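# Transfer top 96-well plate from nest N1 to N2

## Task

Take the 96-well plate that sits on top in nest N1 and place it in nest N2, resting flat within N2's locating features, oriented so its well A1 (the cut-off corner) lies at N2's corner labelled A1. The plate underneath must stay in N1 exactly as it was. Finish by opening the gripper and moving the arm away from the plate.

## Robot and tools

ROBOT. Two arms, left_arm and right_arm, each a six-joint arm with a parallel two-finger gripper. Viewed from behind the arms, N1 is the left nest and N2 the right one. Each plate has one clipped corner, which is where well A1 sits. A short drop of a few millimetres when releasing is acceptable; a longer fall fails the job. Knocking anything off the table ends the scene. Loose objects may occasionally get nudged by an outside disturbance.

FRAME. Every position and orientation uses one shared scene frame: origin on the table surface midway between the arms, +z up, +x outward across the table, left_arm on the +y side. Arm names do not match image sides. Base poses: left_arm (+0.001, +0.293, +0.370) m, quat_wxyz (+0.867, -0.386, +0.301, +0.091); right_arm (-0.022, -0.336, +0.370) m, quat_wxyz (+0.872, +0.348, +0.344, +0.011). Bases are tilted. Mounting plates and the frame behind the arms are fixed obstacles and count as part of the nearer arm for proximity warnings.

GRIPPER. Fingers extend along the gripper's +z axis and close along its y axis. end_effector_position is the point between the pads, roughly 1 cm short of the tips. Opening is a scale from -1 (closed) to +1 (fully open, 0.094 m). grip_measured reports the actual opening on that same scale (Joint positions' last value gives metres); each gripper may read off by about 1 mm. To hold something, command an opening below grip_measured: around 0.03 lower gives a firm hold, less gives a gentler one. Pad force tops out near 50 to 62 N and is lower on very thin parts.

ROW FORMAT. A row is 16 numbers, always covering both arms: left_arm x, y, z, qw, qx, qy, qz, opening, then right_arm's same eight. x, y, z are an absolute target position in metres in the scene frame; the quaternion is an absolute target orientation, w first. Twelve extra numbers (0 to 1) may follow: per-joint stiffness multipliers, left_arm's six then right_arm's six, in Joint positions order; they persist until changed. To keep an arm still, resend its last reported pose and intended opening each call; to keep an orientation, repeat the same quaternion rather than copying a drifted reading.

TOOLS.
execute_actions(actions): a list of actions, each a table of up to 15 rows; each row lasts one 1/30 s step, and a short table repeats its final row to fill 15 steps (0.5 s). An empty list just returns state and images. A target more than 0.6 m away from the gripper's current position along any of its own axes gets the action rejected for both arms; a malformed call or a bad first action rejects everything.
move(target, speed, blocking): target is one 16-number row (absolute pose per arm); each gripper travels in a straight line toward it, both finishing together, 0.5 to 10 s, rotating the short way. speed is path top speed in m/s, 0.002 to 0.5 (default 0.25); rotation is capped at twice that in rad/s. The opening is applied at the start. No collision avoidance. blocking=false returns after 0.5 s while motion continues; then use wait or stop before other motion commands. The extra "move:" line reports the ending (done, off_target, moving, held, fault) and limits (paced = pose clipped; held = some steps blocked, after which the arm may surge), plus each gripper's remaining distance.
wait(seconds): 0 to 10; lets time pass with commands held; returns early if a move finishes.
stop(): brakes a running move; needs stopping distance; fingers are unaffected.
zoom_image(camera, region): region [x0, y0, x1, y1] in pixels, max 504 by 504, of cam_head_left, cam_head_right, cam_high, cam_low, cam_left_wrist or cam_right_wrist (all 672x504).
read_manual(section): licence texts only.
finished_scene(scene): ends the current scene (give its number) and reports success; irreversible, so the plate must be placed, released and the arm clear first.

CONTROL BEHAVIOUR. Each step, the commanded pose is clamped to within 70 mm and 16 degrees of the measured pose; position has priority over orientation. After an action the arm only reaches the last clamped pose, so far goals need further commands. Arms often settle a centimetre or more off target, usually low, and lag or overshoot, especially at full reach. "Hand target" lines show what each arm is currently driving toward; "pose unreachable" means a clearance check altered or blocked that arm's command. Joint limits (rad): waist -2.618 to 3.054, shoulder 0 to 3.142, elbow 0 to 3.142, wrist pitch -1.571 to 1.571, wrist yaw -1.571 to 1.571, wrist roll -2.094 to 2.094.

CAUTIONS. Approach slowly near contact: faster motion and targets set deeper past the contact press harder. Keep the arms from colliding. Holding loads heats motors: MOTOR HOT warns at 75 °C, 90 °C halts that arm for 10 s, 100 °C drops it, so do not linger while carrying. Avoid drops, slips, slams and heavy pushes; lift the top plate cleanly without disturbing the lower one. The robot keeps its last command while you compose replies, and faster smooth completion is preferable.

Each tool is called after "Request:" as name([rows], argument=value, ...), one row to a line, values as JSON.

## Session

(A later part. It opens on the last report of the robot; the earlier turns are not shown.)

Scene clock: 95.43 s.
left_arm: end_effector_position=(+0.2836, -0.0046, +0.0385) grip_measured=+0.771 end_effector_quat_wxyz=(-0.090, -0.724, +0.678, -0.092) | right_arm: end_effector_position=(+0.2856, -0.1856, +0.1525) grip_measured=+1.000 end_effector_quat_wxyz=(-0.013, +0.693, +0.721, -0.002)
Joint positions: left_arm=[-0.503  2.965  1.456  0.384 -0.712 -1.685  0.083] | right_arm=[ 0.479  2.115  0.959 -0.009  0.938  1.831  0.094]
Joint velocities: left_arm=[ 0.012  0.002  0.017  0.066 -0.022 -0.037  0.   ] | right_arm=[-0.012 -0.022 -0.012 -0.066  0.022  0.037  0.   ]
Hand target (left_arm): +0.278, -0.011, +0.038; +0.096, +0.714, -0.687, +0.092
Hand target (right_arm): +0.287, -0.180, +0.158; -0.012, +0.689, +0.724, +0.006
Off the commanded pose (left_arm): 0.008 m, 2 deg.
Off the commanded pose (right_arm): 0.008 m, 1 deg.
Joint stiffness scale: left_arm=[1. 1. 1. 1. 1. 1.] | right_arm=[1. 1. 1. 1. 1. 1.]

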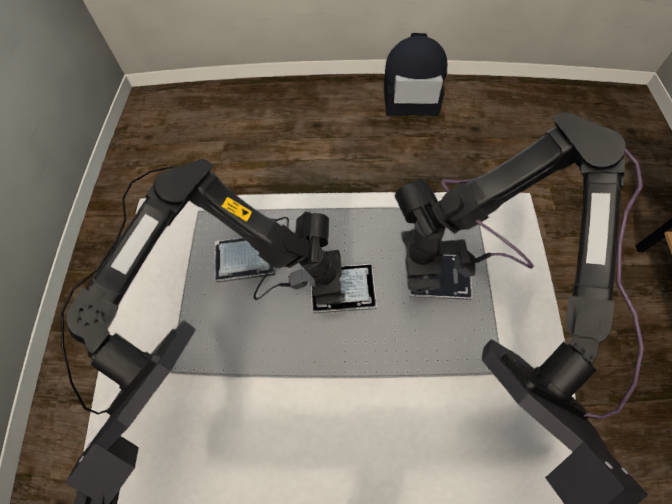

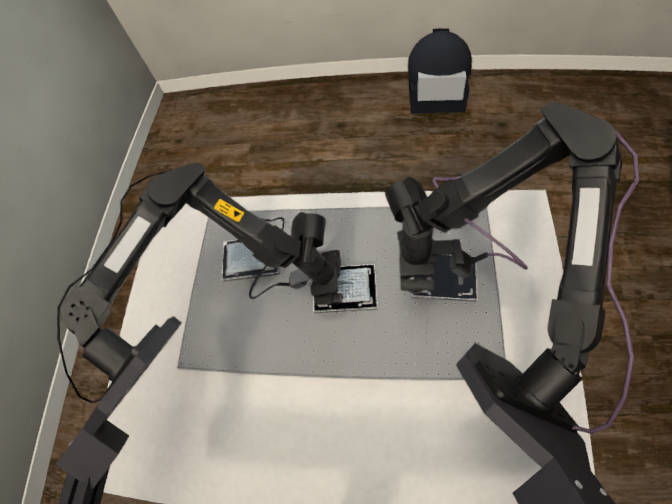

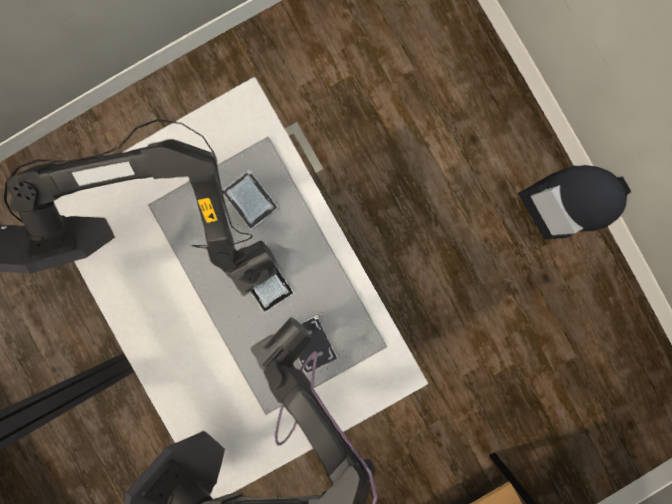

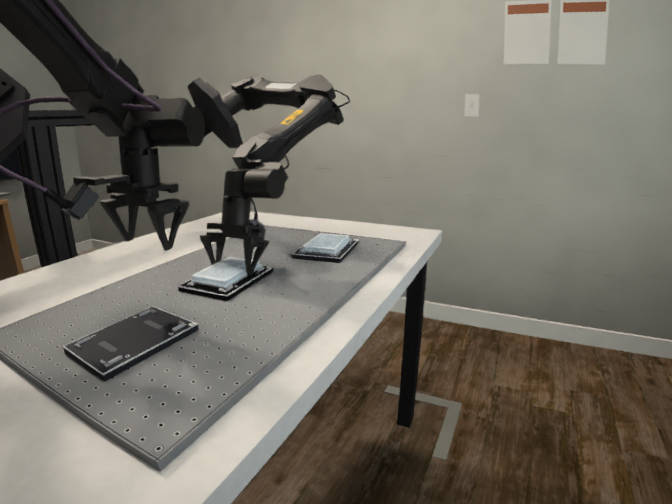

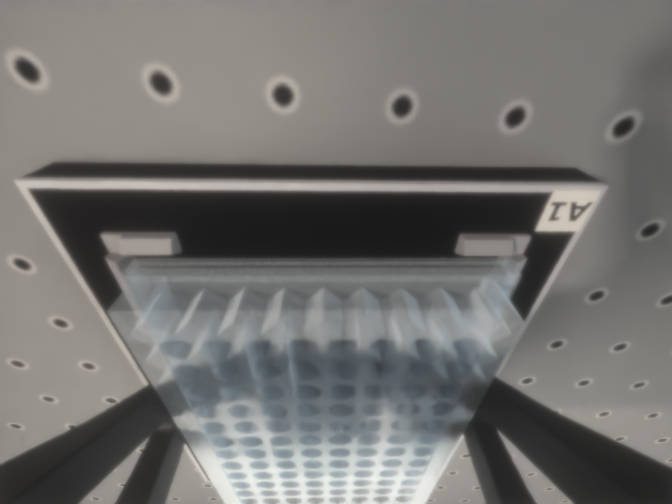

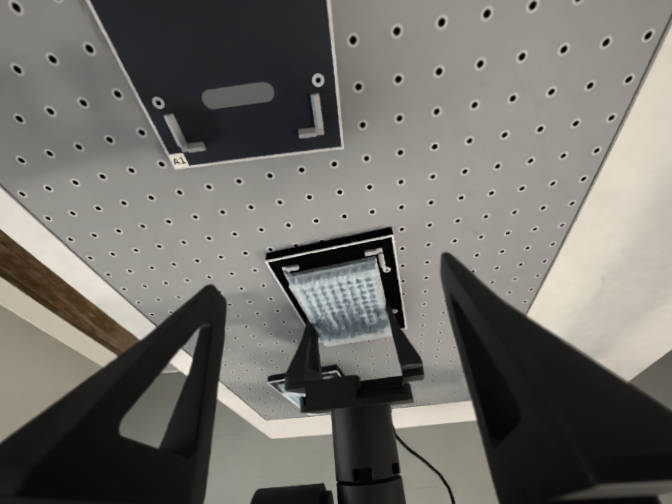

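Request:
zoom_image(camera="cam_left_wrist", region=[80, 210, 240, 330])

Request:
zoom_image(camera="cam_left_wrist", region=[420, 210, 580, 330])

Request:
zoom_image(camera="cam_right_wrist", region=[260, 225, 420, 345])

Region (80, 210, 240, 330) of cam_left_wrist's 672x504 image, scaled by 3.150, with more detail than that image has; it fills the top 378 rows of this view, and the rest is white.

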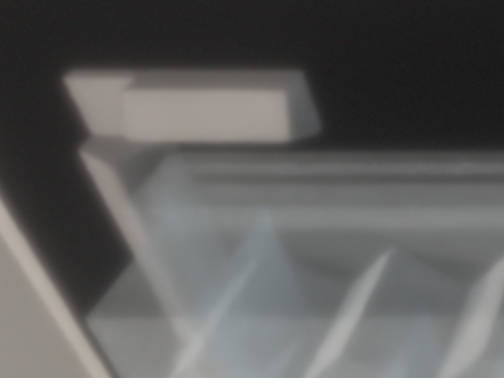

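Region (420, 210, 580, 330) of cam_left_wrist's 672x504 image, scaled by 3.150, with more detail than that image has; it fills the top 378 rows of this view, and the rest is white.

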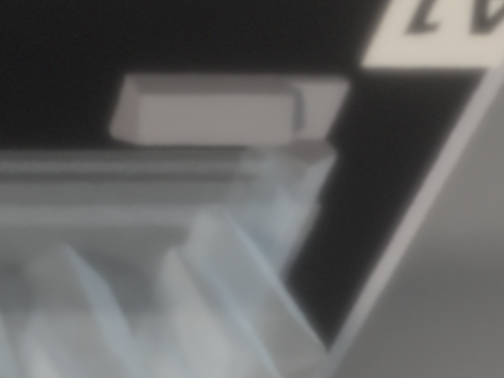

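Region (260, 225, 420, 345) of cam_right_wrist's 672x504 image, scaled by 3.150, with more detail than that image has; it fills the top 378 rows of this view, and the rest is white.

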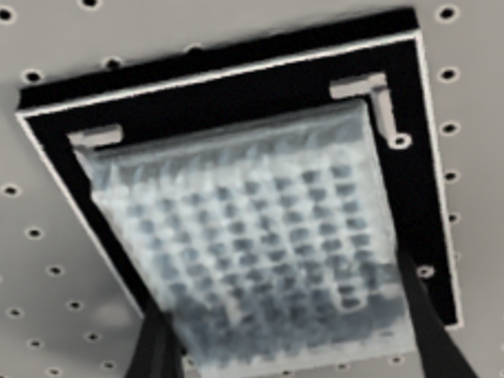

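Request:
zoom_image(camera="cam_low", region=[170, 230, 290, 310])

Region (170, 230, 290, 310) of cam_low's 672x504 image, scaled by 4.200, with more detail than that image has.

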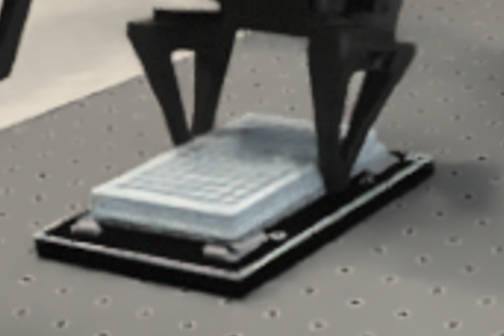

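Request:
execute_actions([
  [[0.2782,-0.0111,0.0380,0.0965,0.7139,-0.6876,0.0914,0.75,0.287,-0.1803,0.1579,-0.012,0.689,0.724,0.006,1],[0.2779,-0.0112,0.0379,0.0967,0.7137,-0.6879,0.0911,0.75,0.287,-0.1803,0.1579,-0.012,0.689,0.724,0.006,1],[0.2776,-0.0112,0.0379,0.0969,0.7134,-0.6882,0.0909,0.75,0.287,-0.1803,0.1579,-0.012,0.689,0.724,0.006,1],[0.2773,-0.0112,0.0378,0.0972,0.7131,-0.6884,0.0906,0.75,0.287,-0.1803,0.1579,-0.012,0.689,0.724,0.006,1],[0.2769,-0.0113,0.0378,0.0974,0.7129,-0.6887,0.0903,0.75,0.287,-0.1803,0.1579,-0.012,0.689,0.724,0.006,1],[0.2766,-0.0113,0.0377,0.0976,0.7126,-0.6890,0.0900,0.75,0.287,-0.1803,0.1579,-0.012,0.689,0.724,0.006,1],[0.2763,-0.0114,0.0377,0.0978,0.7123,-0.6893,0.0898,0.75,0.287,-0.1803,0.1579,-0.012,0.689,0.724,0.006,1],[0.2760,-0.0114,0.0376,0.0980,0.7120,-0.6896,0.0895,0.75,0.287,-0.1803,0.1579,-0.012,0.689,0.724,0.006,1]],
])

Scene clock: 99.37 s.
left_arm: end_effector_position=(+0.2835, -0.0046, +0.0385) grip_measured=+0.771 end_effector_quat_wxyz=(-0.090, -0.724, +0.678, -0.092) | right_arm: end_effector_position=(+0.2856, -0.1856, +0.1525) grip_measured=+1.000 end_effector_quat_wxyz=(-0.013, +0.693, +0.721, -0.002)
Joint positions: left_arm=[-0.503  2.965  1.456  0.384 -0.712 -1.685  0.083] | right_arm=[ 0.479  2.115  0.959 -0.009  0.938  1.831  0.094]
Joint velocities: left_arm=[-0.002  0.017 -0.017 -0.037 -0.051  0.051 -0.   ] | right_arm=[-0.012  0.007  0.002 -0.022  0.037 -0.022  0.   ]
Hand target (left_arm): +0.276, -0.011, +0.038; +0.098, +0.712, -0.689, +0.090
Hand target (right_arm): +0.287, -0.180, +0.158; -0.012, +0.689, +0.724, +0.006
Off the commanded pose (left_arm): 0.010 m, 2 deg.
Off the commanded pose (right_arm): 0.008 m, 1 deg.
Joint stiffness scale: left_arm=[1. 1. 1. 1. 1. 1.] | right_arm=[1. 1. 1. 1. 1. 1.]

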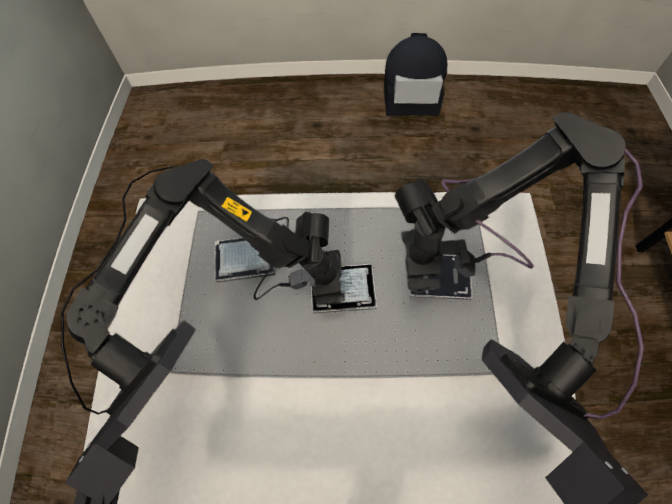

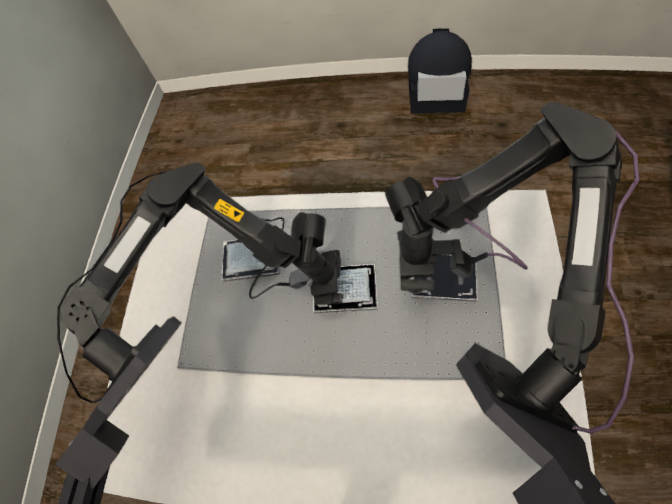

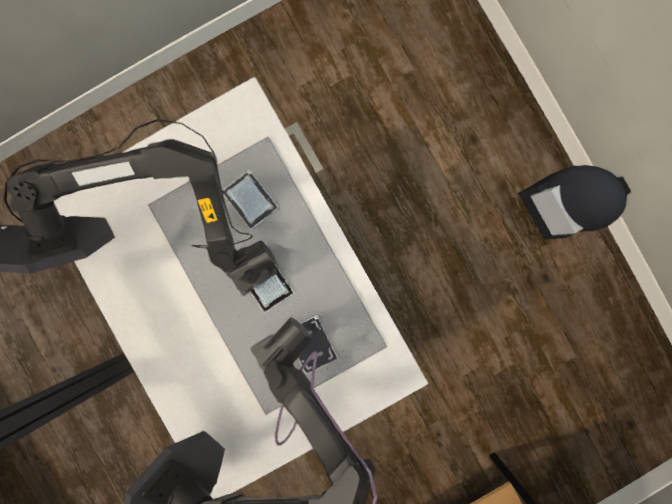

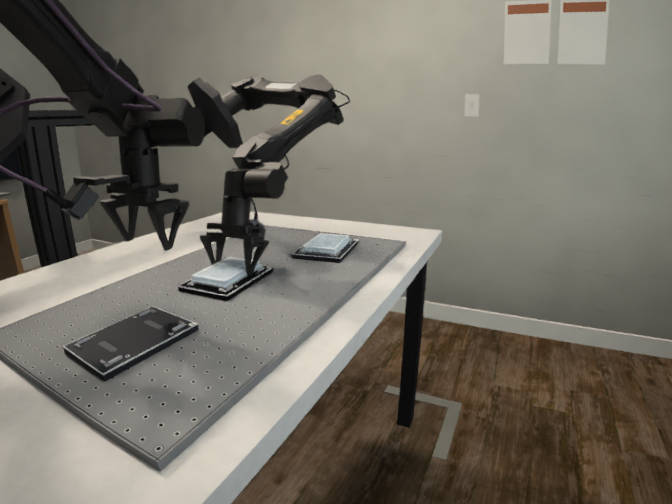

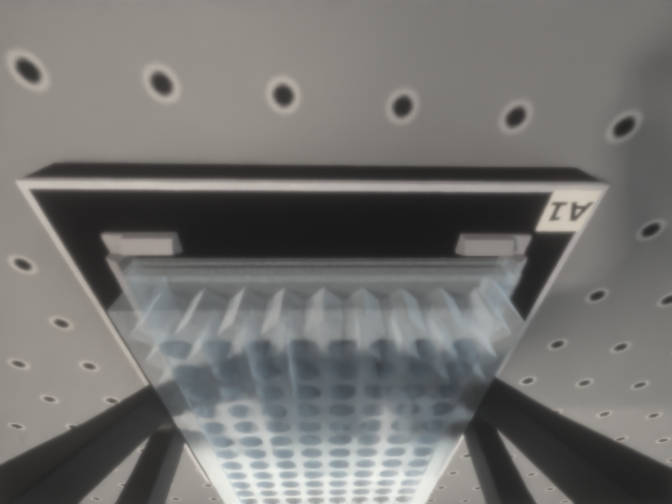

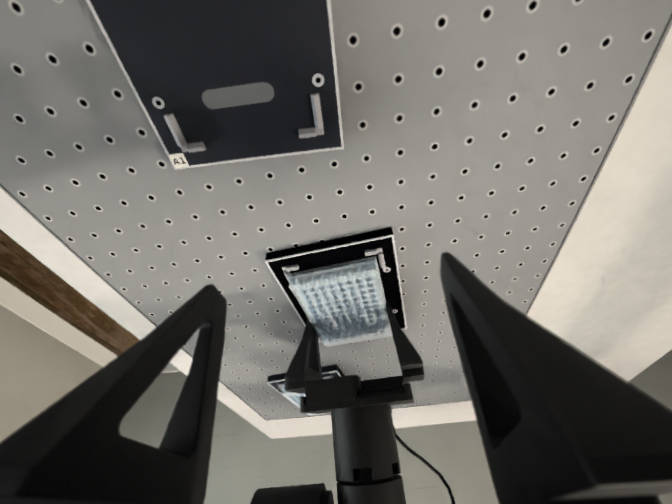

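Request:
wait(seconds=0.3)

Scene clock: 101.00 s.
left_arm: end_effector_position=(+0.2835, -0.0046, +0.0385) grip_measured=+0.771 end_effector_quat_wxyz=(-0.090, -0.724, +0.678, -0.092) | right_arm: end_effector_position=(+0.2856, -0.1856, +0.1525) grip_measured=+1.000 end_effector_quat_wxyz=(-0.013, +0.693, +0.721, -0.002)
Joint positions: left_arm=[-0.503  2.965  1.456  0.384 -0.712 -1.685  0.083] | right_arm=[ 0.479  2.115  0.959 -0.009  0.938  1.831  0.094]
Joint velocities: left_arm=[-0.027  0.007 -0.017  0.037 -0.037 -0.007 -0.001] | right_arm=[-0.007 -0.012  0.007 -0.007 -0.022  0.037  0.   ]
Hand target (left_arm): +0.276, -0.011, +0.038; +0.098, +0.712, -0.689, +0.090
Hand target (right_arm): +0.287, -0.180, +0.158; -0.012, +0.689, +0.724, +0.006
Off the commanded pose (left_arm): 0.010 m, 2 deg.
Off the commanded pose (right_arm): 0.008 m, 1 deg.
Joint stiffness scale: left_arm=[1. 1. 1. 1. 1. 1.] | right_arm=[1. 1. 1. 1. 1. 1.]
wait: 0.30 s; at rest from the start

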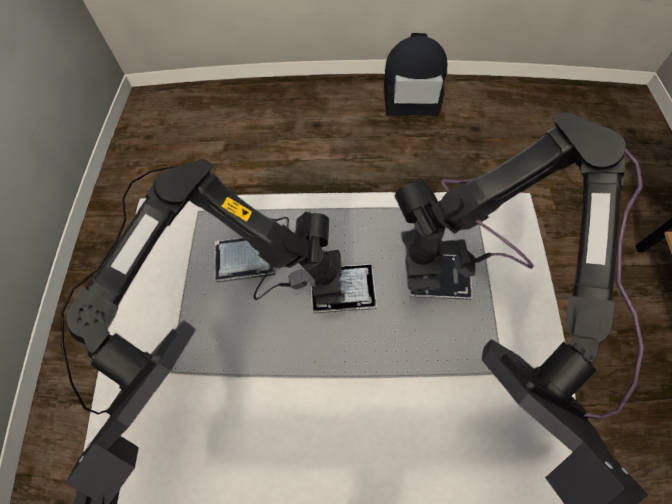

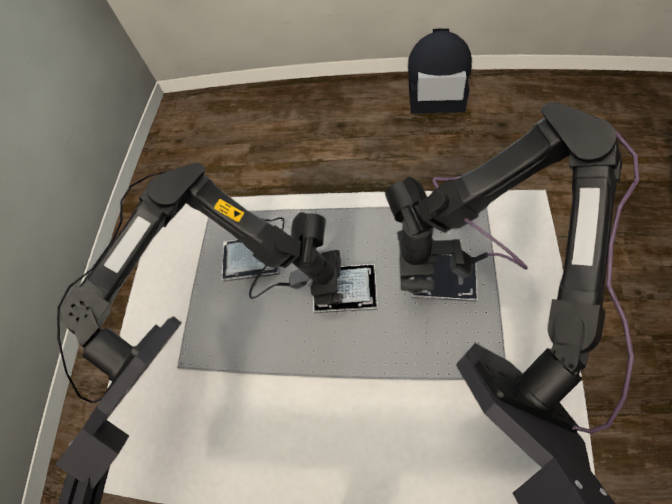

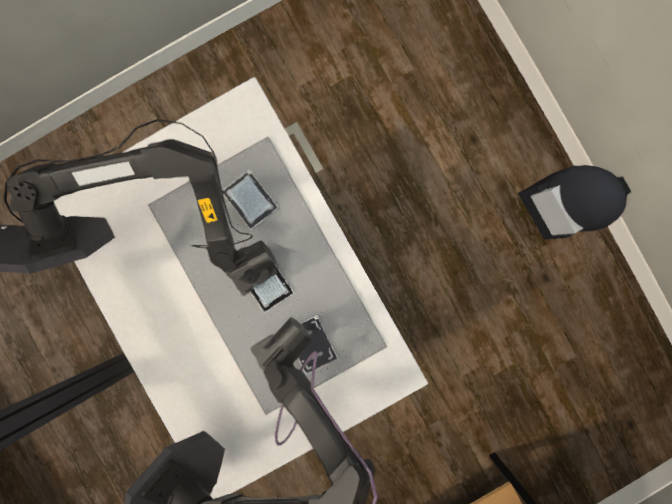

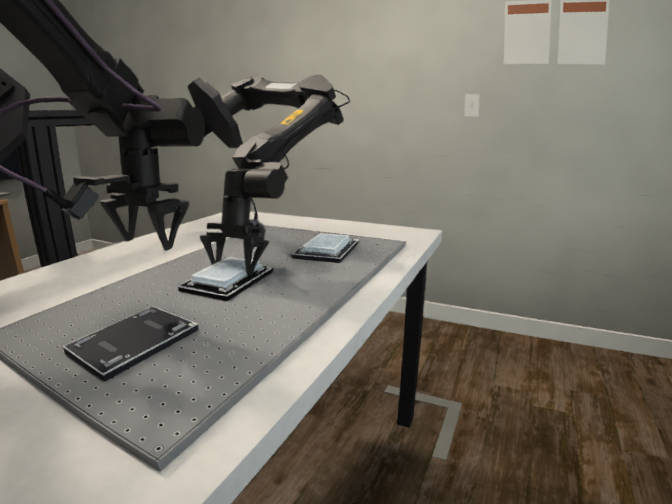

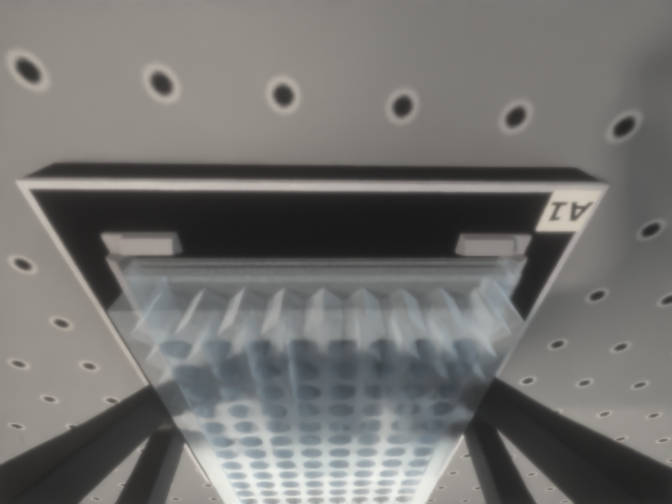

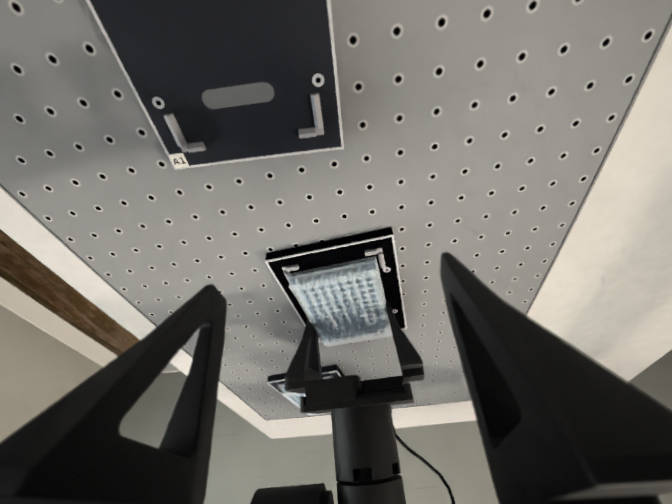

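Request:
execute_actions([
  [[0.2757,-0.0115,0.0375,0.0980,0.7120,-0.6897,0.0894,0.75,0.287,-0.1803,0.1579,-0.012,0.689,0.724,0.006,1],[0.2754,-0.0117,0.0374,0.0981,0.7119,-0.6898,0.0893,0.75,0.287,-0.1803,0.1579,-0.012,0.689,0.724,0.006,1],[0.2751,-0.0118,0.0373,0.0981,0.7119,-0.6898,0.0893,0.75,0.287,-0.1803,0.1579,-0.012,0.689,0.724,0.006,1],[0.2748,-0.0119,0.0372,0.0982,0.7118,-0.6899,0.0892,0.75,0.287,-0.1803,0.1579,-0.012,0.689,0.724,0.006,1]],
])

Scene clock: 102.47 s.
left_arm: end_effector_position=(+0.2835, -0.0046, +0.0385) grip_measured=+0.771 end_effector_quat_wxyz=(-0.090, -0.724, +0.678, -0.092) | right_arm: end_effector_position=(+0.2856, -0.1856, +0.1525) grip_measured=+1.000 end_effector_quat_wxyz=(-0.013, +0.693, +0.721, -0.002)
Joint positions: left_arm=[-0.503  2.965  1.456  0.384 -0.712 -1.685  0.083] | right_arm=[ 0.479  2.115  0.959 -0.009  0.938  1.831  0.094]
Joint velocities: left_arm=[ 0.012 -0.002 -0.012  0.051 -0.007 -0.081 -0.001] | right_arm=[ 0.002 -0.012 -0.007 -0.037 -0.007  0.007  0.   ]
Hand target (left_arm): +0.275, -0.011, +0.037; +0.098, +0.712, -0.690, +0.090
Hand target (right_arm): +0.287, -0.180, +0.158; -0.012, +0.689, +0.724, +0.006
Off the commanded pose (left_arm): 0.011 m, 2 deg.
Off the commanded pose (right_arm): 0.008 m, 1 deg.
Joint stiffness scale: left_arm=[1. 1. 1. 1. 1. 1.] | right_arm=[1. 1. 1. 1. 1. 1.]

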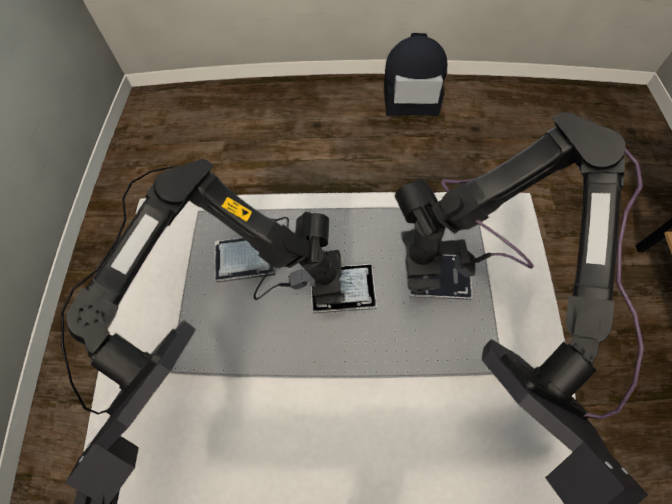

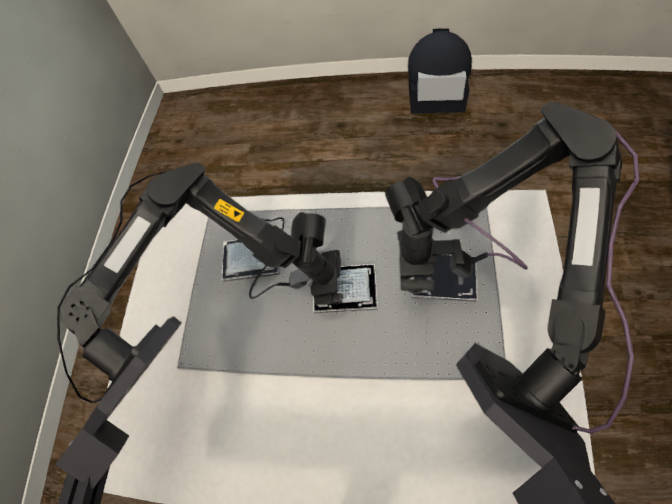

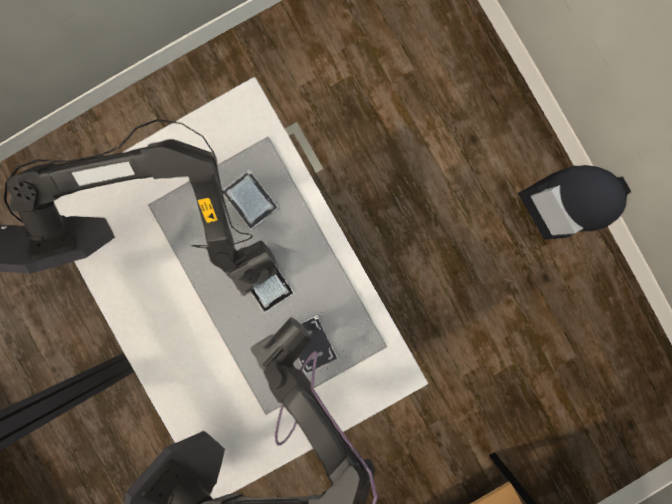

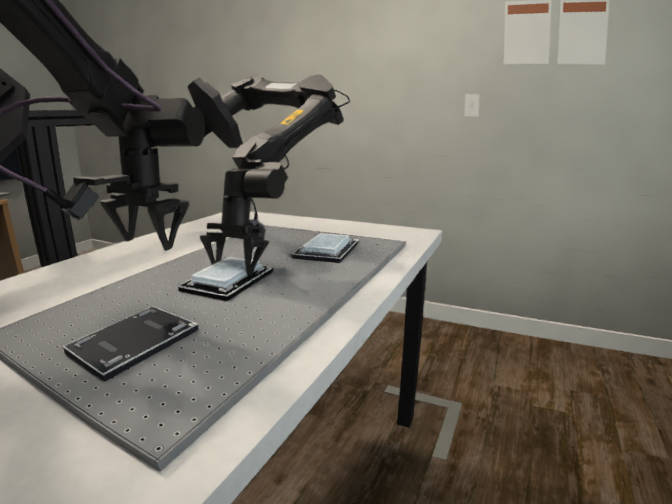

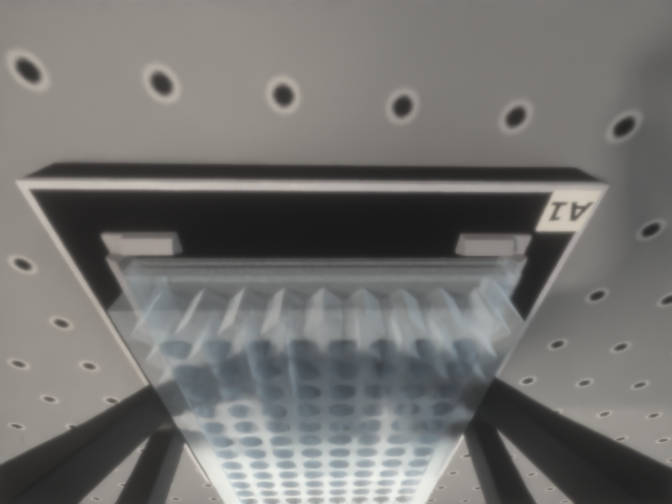

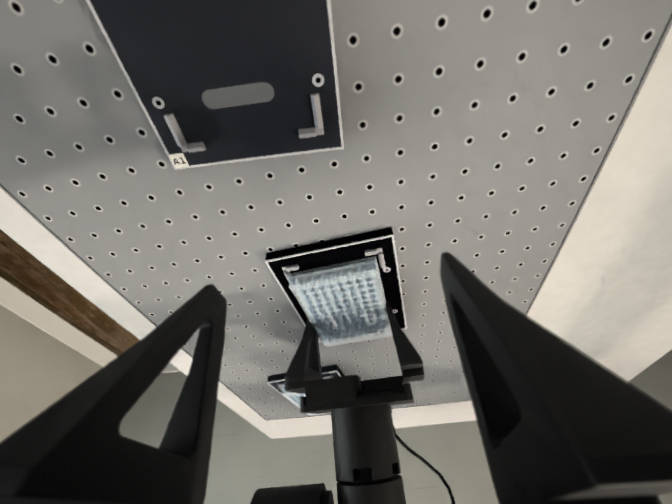

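Request:
execute_actions([
  [[0.27184,-0.01292,0.03625,0.09913,0.71064,-0.69109,0.08804,0.75,0.287,-0.1803,0.1579,-0.012,0.689,0.724,0.006,1],[0.27184,-0.01292,0.03625,0.09913,0.71064,-0.69109,0.08804,0.75,0.287,-0.1803,0.1579,-0.012,0.689,0.724,0.006,1],[0.27184,-0.01292,0.03625,0.09913,0.71064,-0.69109,0.08804,0.75,0.287,-0.1803,0.1579,-0.012,0.689,0.724,0.006,1],[0.27184,-0.01292,0.03625,0.09913,0.71064,-0.69109,0.08804,0.75,0.287,-0.1803,0.1579,-0.012,0.689,0.724,0.006,1],[0.27575,-0.01177,0.03733,0.0976,0.71255,-0.68906,0.0900,0.75,0.287,-0.1803,0.1579,-0.012,0.689,0.724,0.006,1]],
])

Scene clock: 107.40 s.
left_arm: end_effector_position=(+0.2822, -0.0049, +0.0381) grip_measured=+0.771 end_effector_quat_wxyz=(-0.090, -0.723, +0.679, -0.091) | right_arm: end_effector_position=(+0.2856, -0.1856, +0.1525) grip_measured=+1.000 end_effector_quat_wxyz=(-0.013, +0.693, +0.721, -0.002)
Joint positions: left_arm=[-0.503  2.968  1.456  0.384 -0.712 -1.684  0.083] | right_arm=[ 0.479  2.115  0.959 -0.009  0.938  1.831  0.094]
Joint velocities: left_arm=[ 0.022  0.002  0.002  0.022 -0.11   0.022 -0.   ] | right_arm=[-0.002 -0.017 -0.007  0.037 -0.066 -0.007  0.   ]
Hand target (left_arm): +0.276, -0.011, +0.038; +0.097, +0.713, -0.689, +0.090
Hand target (right_arm): +0.287, -0.180, +0.158; -0.012, +0.689, +0.724, +0.006
Off the commanded pose (left_arm): 0.009 m, 2 deg.
Off the commanded pose (right_arm): 0.008 m, 1 deg.
Joint stiffness scale: left_arm=[1. 1. 1. 1. 1. 1.] | right_arm=[1. 1. 1. 1. 1. 1.]

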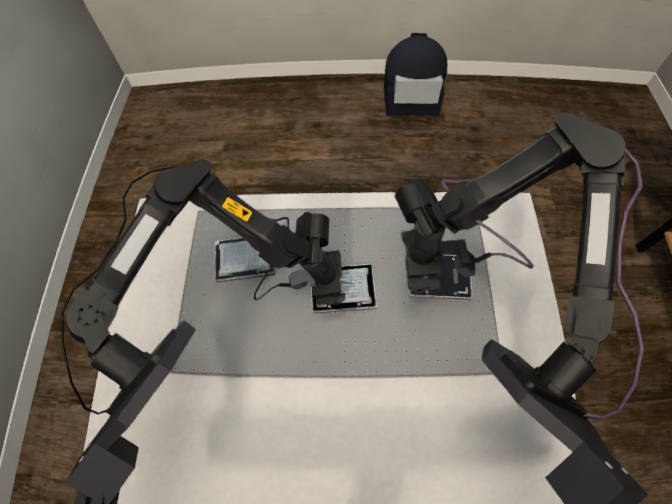

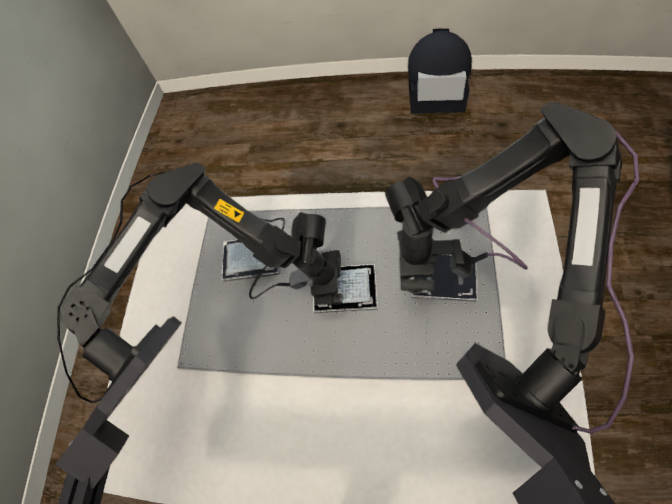

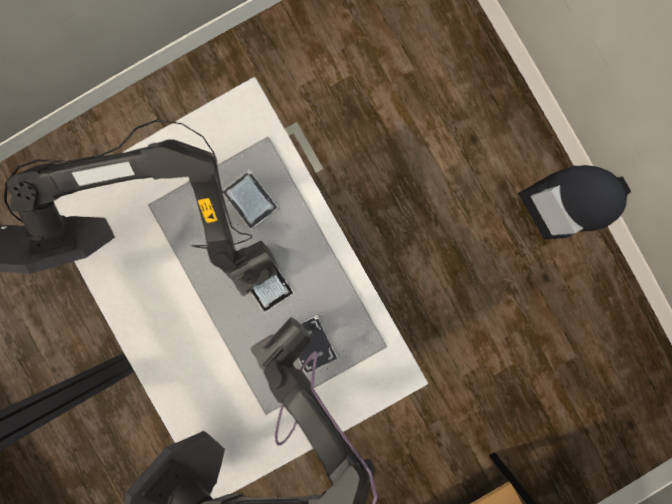

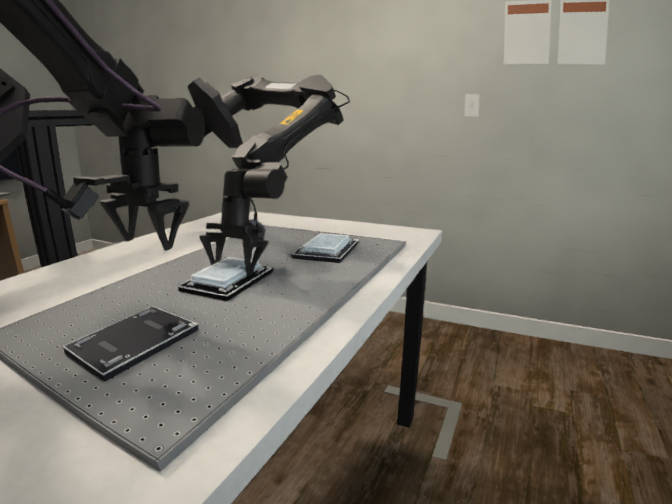

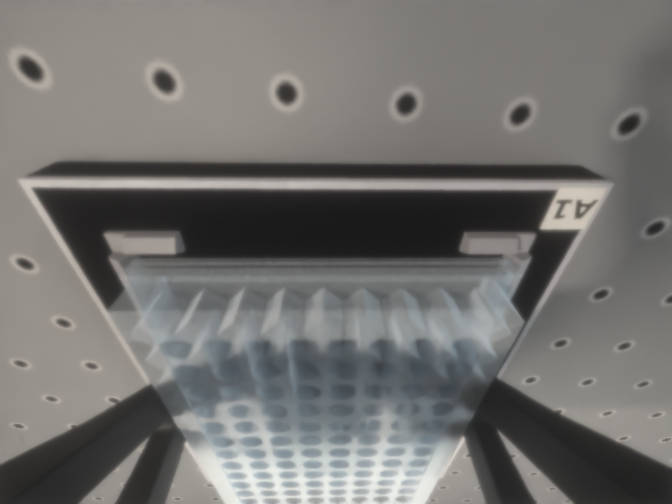

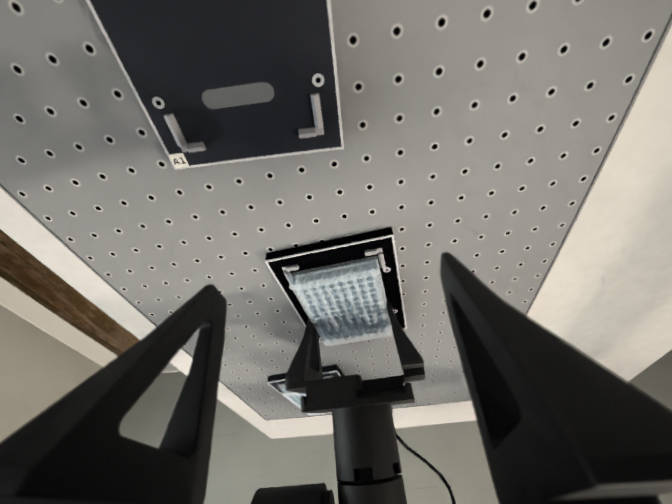

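Request:
execute_actions([
  [[0.27027,-0.01338,0.03582,0.09973,0.70988,-0.6919,0.08726,0.75,0.287,-0.1803,0.1579,-0.012,0.689,0.724,0.006,1],[0.27027,-0.01338,0.03582,0.09973,0.70988,-0.6919,0.08726,0.75,0.287,-0.1803,0.1579,-0.012,0.689,0.724,0.006,1],[0.27027,-0.01338,0.03582,0.09973,0.70988,-0.6919,0.08726,0.75,0.287,-0.1803,0.1579,-0.012,0.689,0.724,0.006,1],[0.27027,-0.01338,0.03582,0.09973,0.70988,-0.6919,0.08726,0.75,0.287,-0.1803,0.1579,-0.012,0.689,0.724,0.006,1],[0.27418,-0.01223,0.0369,0.0982,0.71179,-0.68987,0.08922,0.75,0.287,-0.1803,0.1579,-0.012,0.689,0.724,0.006,1]],
])

Scene clock: 108.80 s.
left_arm: end_effector_position=(+0.2822, -0.0049, +0.0381) grip_measured=+0.771 end_effector_quat_wxyz=(-0.090, -0.723, +0.679, -0.091) | right_arm: end_effector_position=(+0.2856, -0.1856, +0.1525) grip_measured=+1.000 end_effector_quat_wxyz=(-0.013, +0.693, +0.721, -0.002)
Joint positions: left_arm=[-0.503  2.968  1.456  0.384 -0.712 -1.684  0.083] | right_arm=[ 0.479  2.115  0.959 -0.009  0.938  1.831  0.094]
Joint velocities: left_arm=[-0.012 -0.012  0.007 -0.037  0.066  0.066 -0.   ] | right_arm=[-0.012 -0.012 -0.002 -0.051 -0.037  0.007  0.   ]
Hand target (left_arm): +0.274, -0.012, +0.037; +0.098, +0.712, -0.690, +0.090
Hand target (right_arm): +0.287, -0.180, +0.158; -0.012, +0.689, +0.724, +0.006
Off the commanded pose (left_arm): 0.011 m, 2 deg.
Off the commanded pose (right_arm): 0.008 m, 1 deg.
Joint stiffness scale: left_arm=[1. 1. 1. 1. 1. 1.] | right_arm=[1. 1. 1. 1. 1. 1.]

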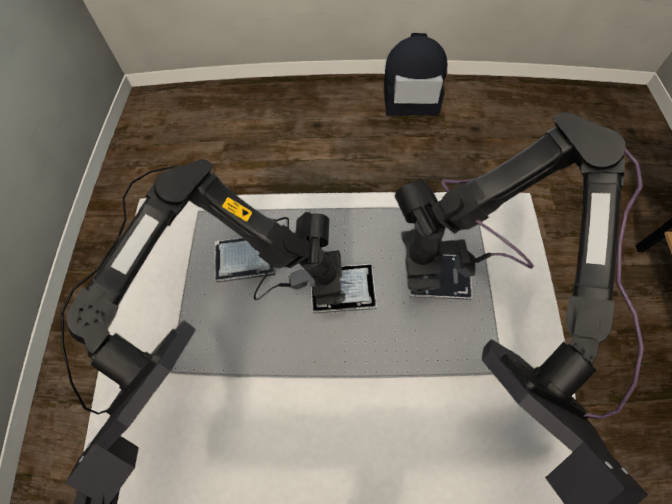

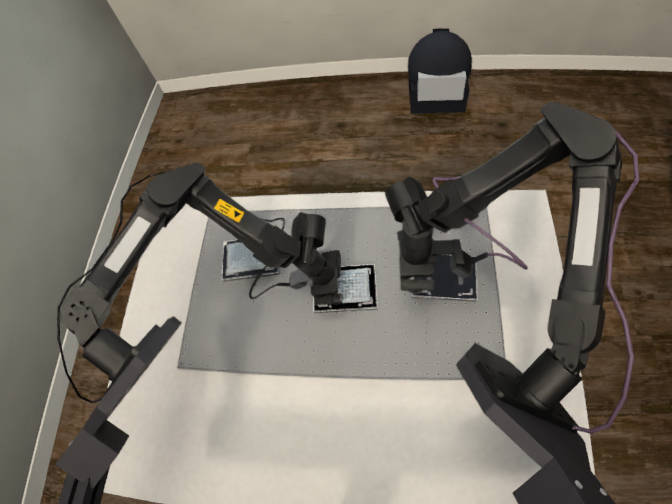

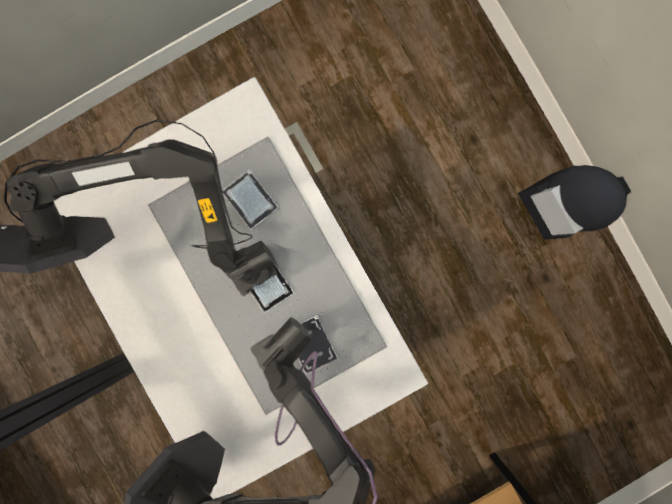

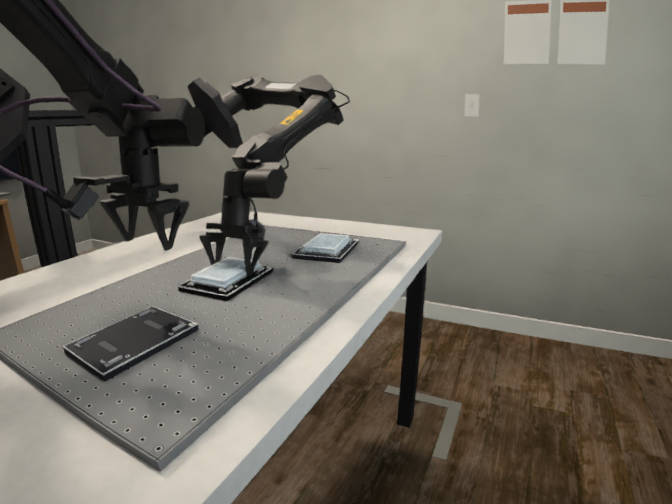

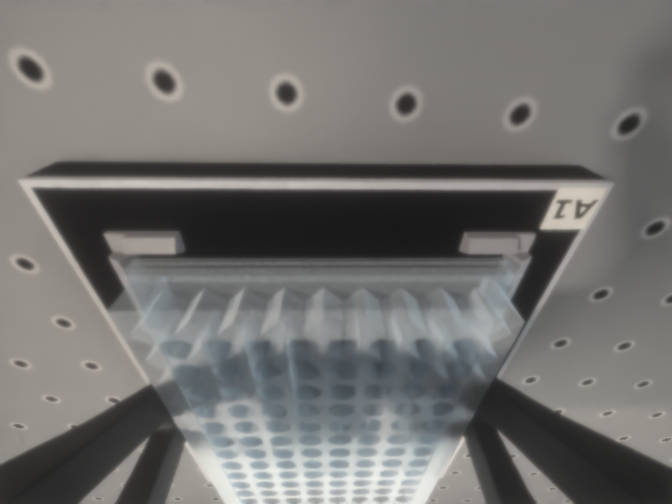

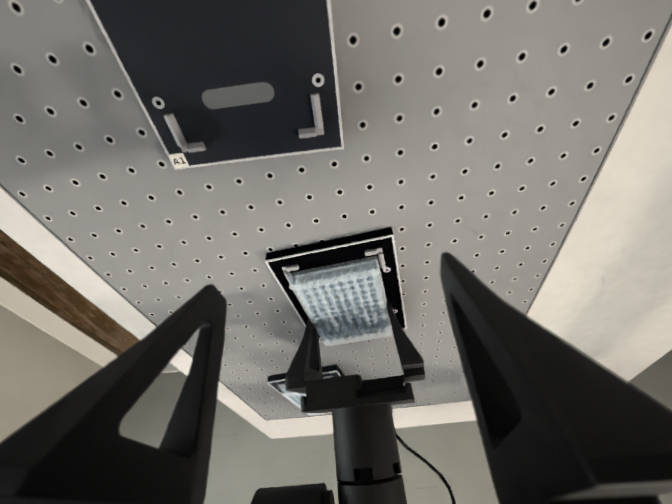

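Request:
execute_actions([
  [[0.27027,-0.01338,0.03582,0.09973,0.70988,-0.6919,0.08726,0.75,0.287,-0.1803,0.1579,-0.012,0.689,0.724,0.006,1],[0.27027,-0.01338,0.03582,0.09973,0.70988,-0.6919,0.08726,0.75,0.287,-0.1803,0.1579,-0.012,0.689,0.724,0.006,1],[0.27027,-0.01338,0.03582,0.09973,0.70988,-0.6919,0.08726,0.75,0.287,-0.1803,0.1579,-0.012,0.689,0.724,0.006,1],[0.27027,-0.01338,0.03582,0.09973,0.70988,-0.6919,0.08726,0.75,0.287,-0.1803,0.1579,-0.012,0.689,0.724,0.006,1],[0.27027,-0.01338,0.03582,0.09973,0.70988,-0.6919,0.08726,0.75,0.287,-0.1803,0.1579,-0.012,0.689,0.724,0.006,1],[0.27027,-0.01338,0.03582,0.09973,0.70988,-0.6919,0.08726,0.75,0.287,-0.1803,0.1579,-0.012,0.689,0.724,0.006,1],[0.2735,-0.0124,0.0367,0.0985,0.7115,-0.6902,0.0889,0.75,0.287,-0.1803,0.1579,-0.012,0.689,0.724,0.006,1]],
])

Scene clock: 110.20 s.
left_arm: end_effector_position=(+0.2822, -0.0049, +0.0381) grip_measured=+0.771 end_effector_quat_wxyz=(-0.090, -0.723, +0.679, -0.091) | right_arm: end_effector_position=(+0.2856, -0.1856, +0.1525) grip_measured=+1.000 end_effector_quat_wxyz=(-0.013, +0.693, +0.721, -0.002)
Joint positions: left_arm=[-0.503  2.968  1.456  0.384 -0.712 -1.684  0.083] | right_arm=[ 0.479  2.115  0.959 -0.009  0.938  1.831  0.094]
Joint velocities: left_arm=[-0.007  0.002  0.002 -0.007  0.007 -0.022 -0.   ] | right_arm=[ 0.002 -0.007  0.017  0.022  0.007 -0.007  0.   ]
Hand target (left_arm): +0.273, -0.012, +0.037; +0.098, +0.711, -0.690, +0.089
Hand target (right_arm): +0.287, -0.180, +0.158; -0.012, +0.689, +0.724, +0.006
Off the commanded pose (left_arm): 0.012 m, 2 deg.
Off the commanded pose (right_arm): 0.008 m, 1 deg.
Joint stiffness scale: left_arm=[1. 1. 1. 1. 1. 1.] | right_arm=[1. 1. 1. 1. 1. 1.]

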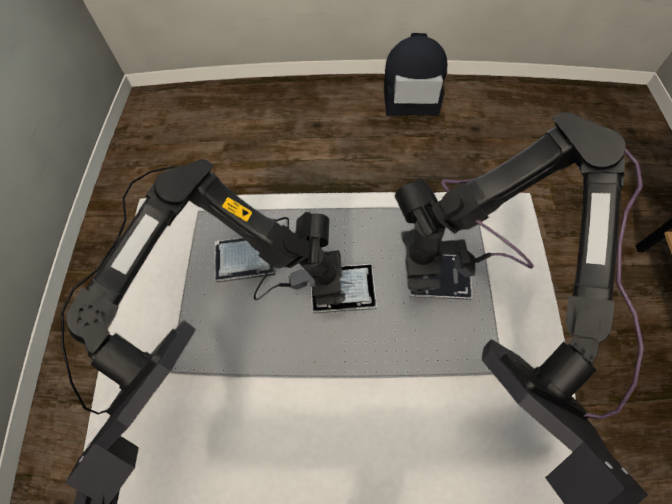

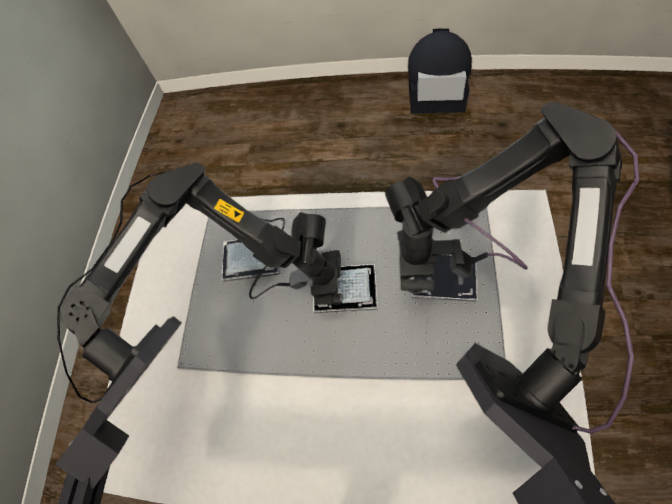

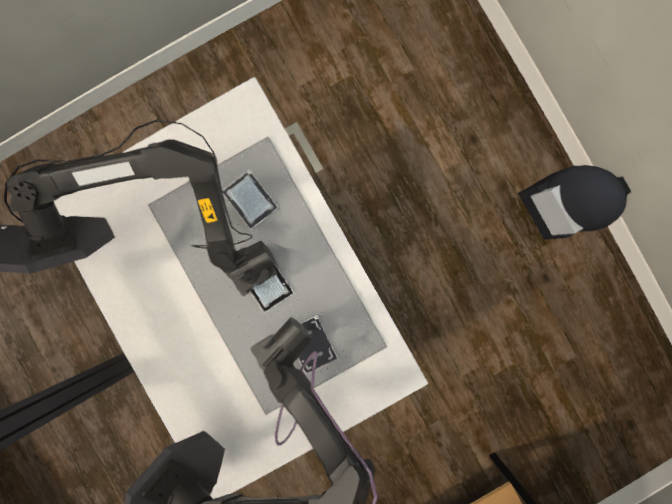

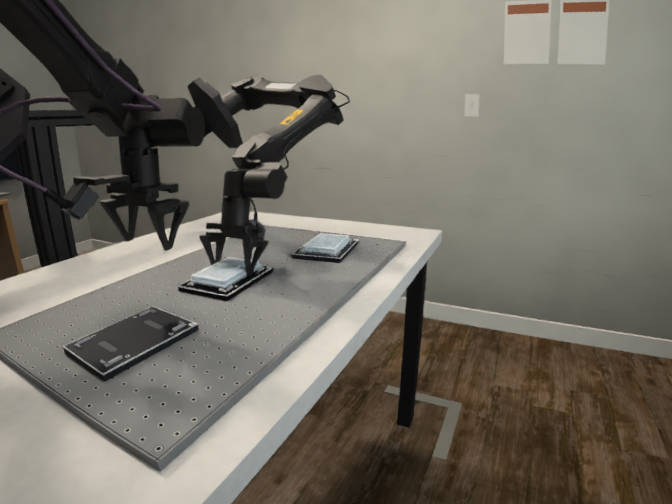

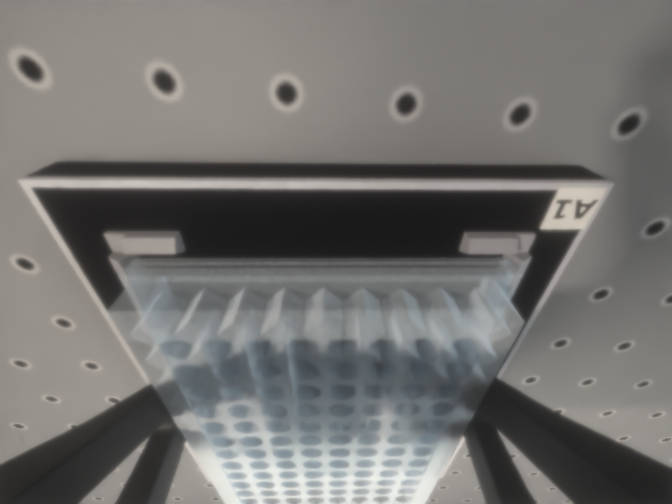

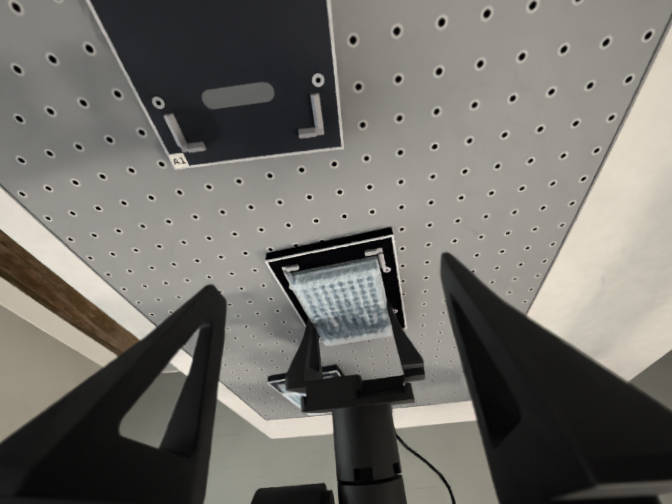

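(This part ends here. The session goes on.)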